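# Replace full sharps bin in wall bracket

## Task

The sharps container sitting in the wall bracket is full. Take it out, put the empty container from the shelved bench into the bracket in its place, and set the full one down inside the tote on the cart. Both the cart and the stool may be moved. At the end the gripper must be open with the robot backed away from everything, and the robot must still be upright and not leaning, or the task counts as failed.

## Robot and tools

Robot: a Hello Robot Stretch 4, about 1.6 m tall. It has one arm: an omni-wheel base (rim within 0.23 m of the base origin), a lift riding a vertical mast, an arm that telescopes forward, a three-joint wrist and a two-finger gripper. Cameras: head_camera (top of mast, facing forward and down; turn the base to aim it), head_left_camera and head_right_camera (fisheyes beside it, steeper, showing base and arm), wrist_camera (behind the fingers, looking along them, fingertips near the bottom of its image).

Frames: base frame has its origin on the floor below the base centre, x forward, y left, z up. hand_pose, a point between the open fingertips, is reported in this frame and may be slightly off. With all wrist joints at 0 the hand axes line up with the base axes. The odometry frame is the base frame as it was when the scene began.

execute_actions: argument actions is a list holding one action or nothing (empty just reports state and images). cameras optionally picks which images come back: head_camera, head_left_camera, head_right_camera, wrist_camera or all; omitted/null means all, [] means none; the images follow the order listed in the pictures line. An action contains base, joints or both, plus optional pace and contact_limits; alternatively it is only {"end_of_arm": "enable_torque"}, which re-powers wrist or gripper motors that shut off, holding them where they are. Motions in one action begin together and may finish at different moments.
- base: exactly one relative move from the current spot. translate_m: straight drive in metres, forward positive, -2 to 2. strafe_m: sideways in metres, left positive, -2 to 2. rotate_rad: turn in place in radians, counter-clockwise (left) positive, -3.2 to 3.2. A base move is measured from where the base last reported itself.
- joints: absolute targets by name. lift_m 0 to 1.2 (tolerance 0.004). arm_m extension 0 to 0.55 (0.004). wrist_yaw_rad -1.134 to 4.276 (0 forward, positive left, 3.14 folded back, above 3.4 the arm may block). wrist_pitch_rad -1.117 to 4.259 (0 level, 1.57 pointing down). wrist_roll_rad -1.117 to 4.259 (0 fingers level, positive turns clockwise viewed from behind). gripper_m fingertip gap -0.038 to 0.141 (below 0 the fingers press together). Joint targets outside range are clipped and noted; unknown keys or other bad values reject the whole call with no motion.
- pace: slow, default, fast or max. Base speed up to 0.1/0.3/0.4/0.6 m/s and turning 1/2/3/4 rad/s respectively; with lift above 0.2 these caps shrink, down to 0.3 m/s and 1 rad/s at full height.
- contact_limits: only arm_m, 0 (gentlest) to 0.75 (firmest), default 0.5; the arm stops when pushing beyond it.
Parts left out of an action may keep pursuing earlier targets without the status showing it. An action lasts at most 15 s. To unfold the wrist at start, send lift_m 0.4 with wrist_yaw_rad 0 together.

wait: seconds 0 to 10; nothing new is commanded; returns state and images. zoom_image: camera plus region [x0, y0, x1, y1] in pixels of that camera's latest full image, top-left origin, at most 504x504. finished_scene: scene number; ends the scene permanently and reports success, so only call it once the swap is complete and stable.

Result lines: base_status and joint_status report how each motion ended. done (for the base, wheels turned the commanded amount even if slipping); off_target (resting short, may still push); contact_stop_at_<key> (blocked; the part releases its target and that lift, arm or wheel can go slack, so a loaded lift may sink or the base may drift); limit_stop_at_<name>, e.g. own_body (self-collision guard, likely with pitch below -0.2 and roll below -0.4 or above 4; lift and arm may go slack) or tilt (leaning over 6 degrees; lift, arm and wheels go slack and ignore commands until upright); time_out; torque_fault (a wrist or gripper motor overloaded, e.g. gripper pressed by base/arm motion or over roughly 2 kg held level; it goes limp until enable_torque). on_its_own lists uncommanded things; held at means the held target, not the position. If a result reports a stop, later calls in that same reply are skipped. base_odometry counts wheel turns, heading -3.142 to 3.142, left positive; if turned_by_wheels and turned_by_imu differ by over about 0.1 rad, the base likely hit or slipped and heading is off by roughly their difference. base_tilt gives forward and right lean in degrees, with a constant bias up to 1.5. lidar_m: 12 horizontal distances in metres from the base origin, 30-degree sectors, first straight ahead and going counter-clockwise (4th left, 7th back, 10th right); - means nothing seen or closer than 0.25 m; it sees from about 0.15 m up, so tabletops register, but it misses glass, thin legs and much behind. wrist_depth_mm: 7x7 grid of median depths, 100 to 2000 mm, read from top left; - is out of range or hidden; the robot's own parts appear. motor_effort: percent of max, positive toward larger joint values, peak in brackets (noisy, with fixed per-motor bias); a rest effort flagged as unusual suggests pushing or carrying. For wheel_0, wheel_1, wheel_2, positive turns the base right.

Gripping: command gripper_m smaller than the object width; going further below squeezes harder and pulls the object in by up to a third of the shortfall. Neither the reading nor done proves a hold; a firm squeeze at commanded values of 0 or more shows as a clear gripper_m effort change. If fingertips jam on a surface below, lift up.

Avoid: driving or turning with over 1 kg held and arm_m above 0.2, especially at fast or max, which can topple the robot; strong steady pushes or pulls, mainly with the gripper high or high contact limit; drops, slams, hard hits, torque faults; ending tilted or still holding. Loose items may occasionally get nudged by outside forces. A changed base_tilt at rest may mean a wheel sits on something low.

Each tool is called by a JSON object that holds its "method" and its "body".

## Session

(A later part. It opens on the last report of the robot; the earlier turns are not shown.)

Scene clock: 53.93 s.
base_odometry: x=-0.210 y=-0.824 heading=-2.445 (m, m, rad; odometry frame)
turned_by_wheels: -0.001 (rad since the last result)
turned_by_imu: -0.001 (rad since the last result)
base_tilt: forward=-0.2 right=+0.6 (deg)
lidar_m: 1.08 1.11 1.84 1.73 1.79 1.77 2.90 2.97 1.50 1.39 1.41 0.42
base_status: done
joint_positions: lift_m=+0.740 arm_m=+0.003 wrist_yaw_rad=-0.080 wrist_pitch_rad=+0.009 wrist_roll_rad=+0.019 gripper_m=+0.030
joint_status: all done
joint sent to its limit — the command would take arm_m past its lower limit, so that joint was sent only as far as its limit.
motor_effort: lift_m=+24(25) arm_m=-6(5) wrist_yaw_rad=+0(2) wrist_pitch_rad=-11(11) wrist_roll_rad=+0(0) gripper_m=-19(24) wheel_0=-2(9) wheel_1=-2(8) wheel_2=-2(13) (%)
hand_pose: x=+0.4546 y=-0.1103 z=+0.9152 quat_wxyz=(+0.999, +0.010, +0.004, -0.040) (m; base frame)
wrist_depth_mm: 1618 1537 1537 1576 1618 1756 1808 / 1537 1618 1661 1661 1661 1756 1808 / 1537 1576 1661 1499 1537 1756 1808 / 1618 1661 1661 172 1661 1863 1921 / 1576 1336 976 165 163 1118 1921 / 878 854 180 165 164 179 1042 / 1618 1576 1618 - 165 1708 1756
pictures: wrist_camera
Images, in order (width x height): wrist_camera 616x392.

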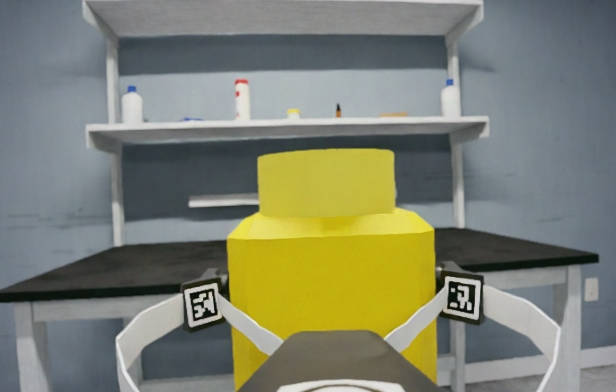

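Delta (1.636, 1.103): 1.973 m at heading 0.593.

{"method": "execute_actions", "body": {"actions": [{"base":{"rotate_rad":3.038}}], "cameras": []}}

{"method": "execute_actions", "body": {"actions": [{"base":{"translate_m":1.973},"joints":{"lift_m":0.85},"pace":"fast"}], "cameras": []}}

{"method": "execute_actions", "body": {"actions": [{"base":{"rotate_rad":0.196}}], "cameras": ["head_camera"]}}

{"method": "zoom_image", "body": {"camera": "head_camera", "region": [180, 280, 300, 380]}}

Scene clock: 60.10 s.
base_odometry: x=-0.210 y=-0.824 heading=+0.593 (m, m, rad; odometry frame)
turned_by_wheels: +3.037 (rad since the last result)
turned_by_imu: +3.043 (rad since the last result)
base_tilt: forward=-0.2 right=+0.6 (deg)
lidar_m: 2.81 2.90 1.53 1.38 1.40 1.20 1.07 1.10 1.90 1.73 1.75 0.39
base_status: done
joint_positions: lift_m=+0.740 arm_m=+0.003 wrist_yaw_rad=-0.080 wrist_pitch_rad=+0.009 wrist_roll_rad=+0.019 gripper_m=+0.030
joint_status: not commanded
motor_effort: lift_m=+24(24) arm_m=-6(6) wrist_yaw_rad=-1(1) wrist_pitch_rad=-11(11) wrist_roll_rad=+2(2) gripper_m=-19(20) wheel_0=-5(10) wheel_1=-2(8) wheel_2=+0(8) (%)
hand_pose: x=+0.4546 y=-0.1101 z=+0.9153 quat_wxyz=(+0.999, +0.010, +0.004, -0.040) (m; base frame)
wrist_depth_mm: - - - - - - 1863 / - - - - - - 1863 / - - - - - - 1921 / - - - 173 - - 1863 / - - - 164 164 - 1537 / - - 179 165 164 179 1576 / - - 1983 - 164 1921 1618
pictures: none
No camera images: the call's "cameras" was empty. Leave "cameras" out to get every camera's image.

Scene clock: 66.40 s.
base_odometry: x=+1.426 y=+0.279 heading=+0.593 (m, m, rad; odometry frame)
turned_by_wheels: +0.000 (rad since the last result)
turned_by_imu: +0.001 (rad since the last result)
base_tilt: forward=-0.2 right=+0.6 (deg)
lidar_m: 0.39 0.93 1.15 2.26 1.95 2.12 3.87 2.46 1.11 1.07 1.45 0.39
base_status: done
joint_positions: lift_m=+0.850 arm_m=+0.003 wrist_yaw_rad=-0.080 wrist_pitch_rad=+0.009 wrist_roll_rad=+0.019 gripper_m=+0.030
joint_status: all done
motor_effort: lift_m=+24(25) arm_m=-6(6) wrist_yaw_rad=-1(1) wrist_pitch_rad=-11(11) wrist_roll_rad=+1(1) gripper_m=-21(20) wheel_0=+2(9) wheel_1=+2(8) wheel_2=+0(12) (%)
hand_pose: x=+0.4546 y=-0.1102 z=+1.0253 quat_wxyz=(+0.999, +0.010, +0.004, -0.040) (m; base frame)
wrist_depth_mm: 647 668 699 741 768 798 842 / 647 676 699 732 778 798 854 / 640 676 707 723 768 798 842 / 647 676 715 173 768 831 854 / 654 676 691 165 164 809 866 / 661 661 179 165 164 179 866 / 647 683 715 - 165 820 854
pictures: none
No camera images: the call's "cameras" was empty. Leave "cameras" out to get every camera's image.

Scene clock: 67.30 s.
base_odometry: x=+1.426 y=+0.279 heading=+0.789 (m, m, rad; odometry frame)
turned_by_wheels: +0.196 (rad since the last result)
turned_by_imu: +0.196 (rad since the last result)
base_tilt: forward=-0.2 right=+0.5 (deg)
lidar_m: 0.40 0.94 1.37 2.27 1.95 2.57 3.25 1.99 1.05 1.42 1.27 0.40
base_status: done
joint_positions: lift_m=+0.850 arm_m=+0.003 wrist_yaw_rad=-0.080 wrist_pitch_rad=+0.009 wrist_roll_rad=+0.019 gripper_m=+0.030
joint_status: not commanded
motor_effort: lift_m=+24(24) arm_m=-6(6) wrist_yaw_rad=-2(3) wrist_pitch_rad=-11(11) wrist_roll_rad=+1(0) gripper_m=-21(19) wheel_0=-4(7) wheel_1=-1(8) wheel_2=+0(8) (%)
hand_pose: x=+0.4546 y=-0.1101 z=+1.0253 quat_wxyz=(+0.999, +0.010, +0.004, -0.040) (m; base frame)
wrist_depth_mm: 699 699 715 707 707 699 699 / 715 707 699 699 699 691 699 / 707 707 707 707 707 699 699 / 715 707 707 173 699 699 691 / 707 707 715 164 164 707 683 / 715 715 179 165 164 179 707 / 715 715 715 - 164 715 699
pictures: head_camera
Images, in order (width x height): head_camera 420x560.

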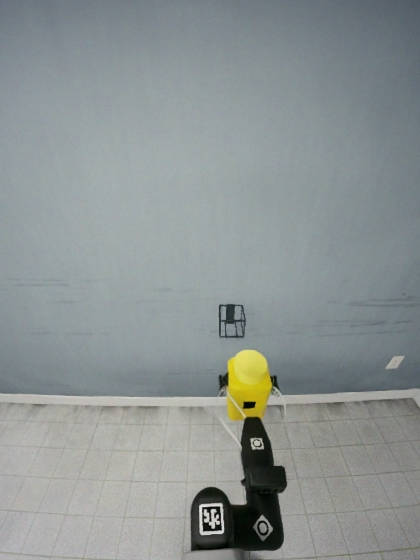

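Region (180, 280, 300, 380) of head_camera's 420x560 image, scaled by 4.200, with more detail than that image has.

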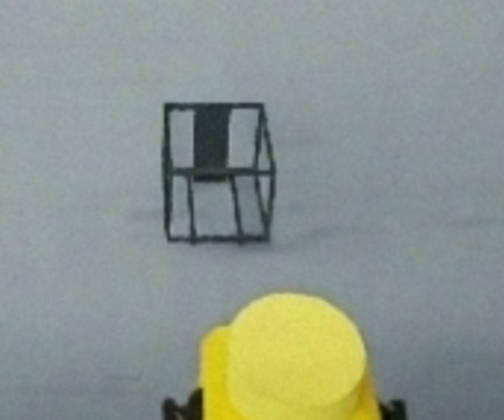

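{"method": "execute_actions", "body": {"actions": [{"base":{"strafe_m":-0.023},"joints":{"arm_m":0.435}}], "cameras": ["head_camera"]}}

{"method": "zoom_image", "body": {"camera": "head_camera", "region": [180, 250, 300, 350]}}

Scene clock: 69.87 s.
base_odometry: x=+1.442 y=+0.263 heading=+0.789 (m, m, rad; odometry frame)
turned_by_wheels: +0.000 (rad since the last result)
turned_by_imu: +0.000 (rad since the last result)
base_tilt: forward=-0.2 right=+0.6 (deg)
lidar_m: 0.83 0.96 1.37 2.29 2.00 2.60 3.60 1.95 1.04 1.40 1.26 0.95
base_status: done
joint_positions: lift_m=+0.850 arm_m=+0.434 wrist_yaw_rad=-0.080 wrist_pitch_rad=+0.009 wrist_roll_rad=+0.019 gripper_m=+0.030
joint_status: all done
motor_effort: lift_m=+24(24) arm_m=+6(6) wrist_yaw_rad=-1(0) wrist_pitch_rad=-10(11) wrist_roll_rad=-2(2) gripper_m=-17(20) wheel_0=+1(11) wheel_1=+0(10) wheel_2=+0(0) (%)
hand_pose: x=+0.8854 y=-0.1101 z=+1.0253 quat_wxyz=(+0.999, +0.010, +0.004, -0.040) (m; base frame)
wrist_depth_mm: 267 268 266 265 264 264 263 / 268 267 266 267 264 267 265 / 271 268 268 266 267 266 265 / 272 270 270 172 267 267 266 / 272 270 268 164 163 268 267 / 273 273 179 164 164 179 268 / 273 273 270 - 164 270 270
pictures: head_camera
Images, in order (width x height): head_camera 420x560.

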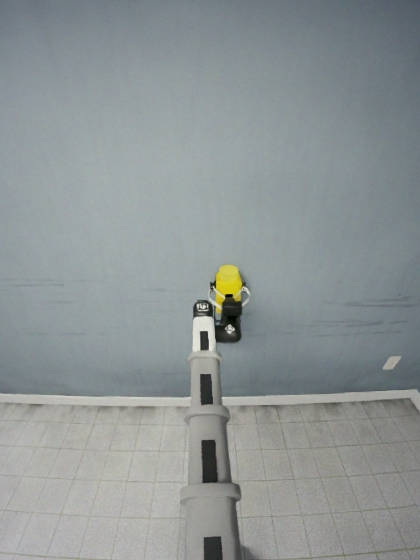

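Region (180, 250, 300, 350) of head_camera's 420x560 image, scaled by 4.200, with more detail than that image has.

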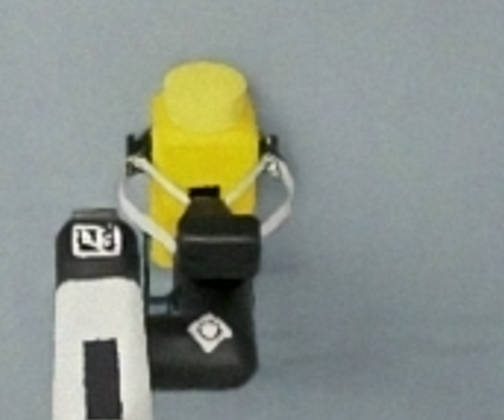

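{"method": "execute_actions", "body": {"actions": [{"joints":{"arm_m":0.44,"lift_m":0.795},"pace":"slow"}], "cameras": ["wrist_camera"]}}

Scene clock: 71.30 s.
base_odometry: x=+1.442 y=+0.263 heading=+0.789 (m, m, rad; odometry frame)
turned_by_wheels: +0.000 (rad since the last result)
turned_by_imu: +0.000 (rad since the last result)
base_tilt: forward=-0.1 right=+0.6 (deg)
lidar_m: 0.81 0.98 1.34 2.29 1.97 2.56 3.59 1.95 1.03 1.40 1.26 0.94
base_status: not commanded
joint_positions: lift_m=+0.795 arm_m=+0.439 wrist_yaw_rad=-0.080 wrist_pitch_rad=+0.009 wrist_roll_rad=+0.019 gripper_m=+0.030
joint_status: all done
motor_effort: lift_m=+17(24) arm_m=+6(5) wrist_yaw_rad=-1(1) wrist_pitch_rad=-11(10) wrist_roll_rad=-2(2) gripper_m=-21(19) wheel_0=+1(1) wheel_1=+0(0) wheel_2=+0(0) (%)
hand_pose: x=+0.8904 y=-0.1101 z=+0.9709 quat_wxyz=(+0.999, +0.010, +0.004, -0.040) (m; base frame)
wrist_depth_mm: 263 263 262 260 260 258 258 / 265 262 264 262 260 260 260 / 264 264 264 263 263 262 259 / 265 265 265 172 262 262 262 / 267 266 265 164 163 264 263 / 267 268 179 165 164 179 265 / 268 268 266 - 164 264 264
pictures: wrist_camera
Images, in order (width x height): wrist_camera 616x392.

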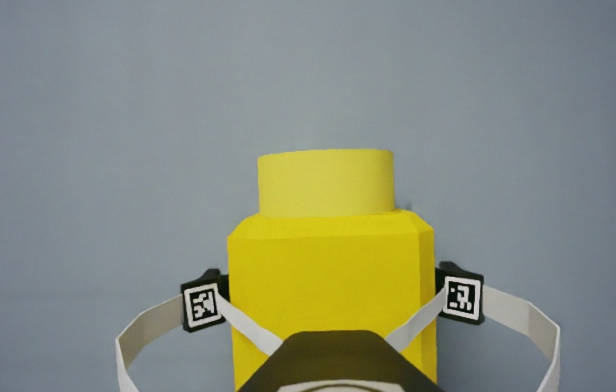

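{"method": "execute_actions", "body": {"actions": [{"joints":{"lift_m":0.717},"pace":"slow"}], "cameras": ["wrist_camera"]}}

{"method": "execute_actions", "body": {"actions": [{"joints":{"gripper_m":0.105}}], "cameras": []}}

{"method": "execute_actions", "body": {"actions": [{"joints":{"arm_m":0.0},"base":{"translate_m":-0.15}}], "cameras": ["wrist_camera"]}}

Scene clock: 73.00 s.
base_odometry: x=+1.442 y=+0.263 heading=+0.789 (m, m, rad; odometry frame)
turned_by_wheels: +0.000 (rad since the last result)
turned_by_imu: +0.000 (rad since the last result)
base_tilt: forward=-0.2 right=+0.6 (deg)
lidar_m: 0.83 0.96 1.37 2.29 1.97 2.59 3.61 1.96 1.04 1.40 1.27 0.92
base_status: not commanded
joint_positions: lift_m=+0.717 arm_m=+0.439 wrist_yaw_rad=-0.080 wrist_pitch_rad=+0.007 wrist_roll_rad=+0.019 gripper_m=+0.030
joint_status: all done
motor_effort: lift_m=+16(16) arm_m=+6(6) wrist_yaw_rad=-2(1) wrist_pitch_rad=-6(10) wrist_roll_rad=+1(1) gripper_m=-17(16) wheel_0=+1(1) wheel_1=+0(0) wheel_2=+0(0) (%)
hand_pose: x=+0.8904 y=-0.1101 z=+0.8934 quat_wxyz=(+0.999, +0.010, +0.003, -0.040) (m; base frame)
wrist_depth_mm: 263 264 262 263 259 262 259 / 264 264 263 260 260 259 259 / 265 264 264 263 262 262 259 / 267 265 265 173 183 262 260 / 266 267 265 164 163 263 263 / 266 267 179 166 164 179 263 / 270 267 227 - 151 264 263
pictures: wrist_camera
Images, in order (width x height): wrist_camera 616x392.

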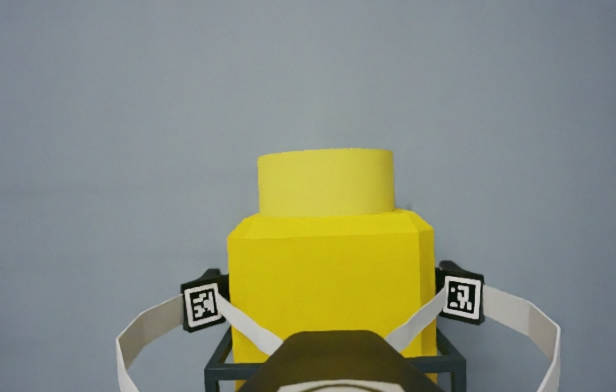

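Scene clock: 74.60 s.
base_odometry: x=+1.442 y=+0.263 heading=+0.789 (m, m, rad; odometry frame)
turned_by_wheels: +0.000 (rad since the last result)
turned_by_imu: +0.000 (rad since the last result)
base_tilt: forward=-0.2 right=+0.7 (deg)
lidar_m: 0.84 0.98 1.37 2.31 1.96 2.57 3.56 1.95 1.02 1.39 1.26 0.94
base_status: not commanded
joint_positions: lift_m=+0.717 arm_m=+0.439 wrist_yaw_rad=-0.083 wrist_pitch_rad=+0.007 wrist_roll_rad=+0.019 gripper_m=+0.105
joint_status: all done
motor_effort: lift_m=+16(16) arm_m=+6(6) wrist_yaw_rad=+8(12) wrist_pitch_rad=-4(6) wrist_roll_rad=+0(1) gripper_m=+1(19) wheel_0=+1(1) wheel_1=+0(0) wheel_2=-2(2) (%)
hand_pose: x=+0.8901 y=-0.1110 z=+0.8936 quat_wxyz=(+0.999, +0.010, +0.003, -0.041) (m; base frame)
wrist_depth_mm: 263 262 263 259 262 260 260 / 263 264 263 263 262 260 262 / 265 264 264 263 263 263 263 / 266 265 264 181 196 264 262 / 265 265 213 170 170 264 264 / 268 267 178 168 168 265 264 / 270 268 177 - 167 266 266
pictures: none
No camera images: the call's "cameras" was empty. Leave "cameras" out to get every camera's image.

Scene clock: 76.97 s.
base_odometry: x=+1.337 y=+0.156 heading=+0.788 (m, m, rad; odometry frame)
turned_by_wheels: -0.001 (rad since the last result)
turned_by_imu: -0.001 (rad since the last result)
base_tilt: forward=-0.2 right=+0.6 (deg)
lidar_m: 0.95 1.12 1.57 2.30 1.92 2.59 3.09 1.93 1.00 0.99 1.47 1.09
base_status: done
joint_positions: lift_m=+0.717 arm_m=+0.003 wrist_yaw_rad=-0.080 wrist_pitch_rad=+0.008 wrist_roll_rad=+0.019 gripper_m=+0.105
joint_status: all done
joint sent to its limit — the command would take arm_m past its lower limit, so that joint was sent only as far as its limit.
motor_effort: lift_m=+17(17) arm_m=-6(4) wrist_yaw_rad=+0(8) wrist_pitch_rad=-6(6) wrist_roll_rad=+0(2) gripper_m=+0(2) wheel_0=-4(6) wheel_1=-2(7) wheel_2=-2(10) (%)
hand_pose: x=+0.4546 y=-0.1102 z=+0.8933 quat_wxyz=(+0.999, +0.010, +0.003, -0.040) (m; base frame)
wrist_depth_mm: 854 866 854 842 854 854 842 / 866 854 866 854 854 854 842 / 854 866 866 854 842 842 842 / 866 842 866 842 866 842 854 / 866 866 866 768 854 854 854 / 866 866 214 866 854 854 878 / 878 878 878 - 866 866 866
pictures: wrist_camera
Images, in order (width x height): wrist_camera 616x392.

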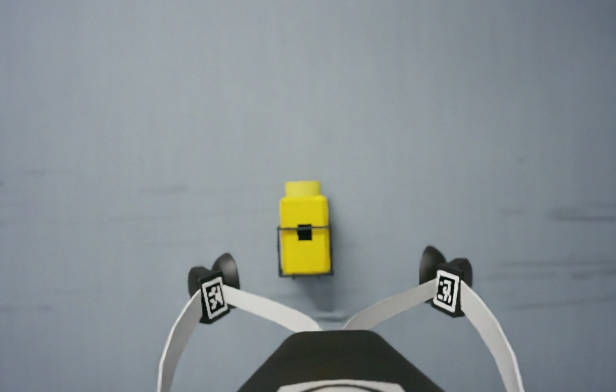

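{"method": "finished_scene", "body": {"scene": 2}}

The scene is finished: the task was done.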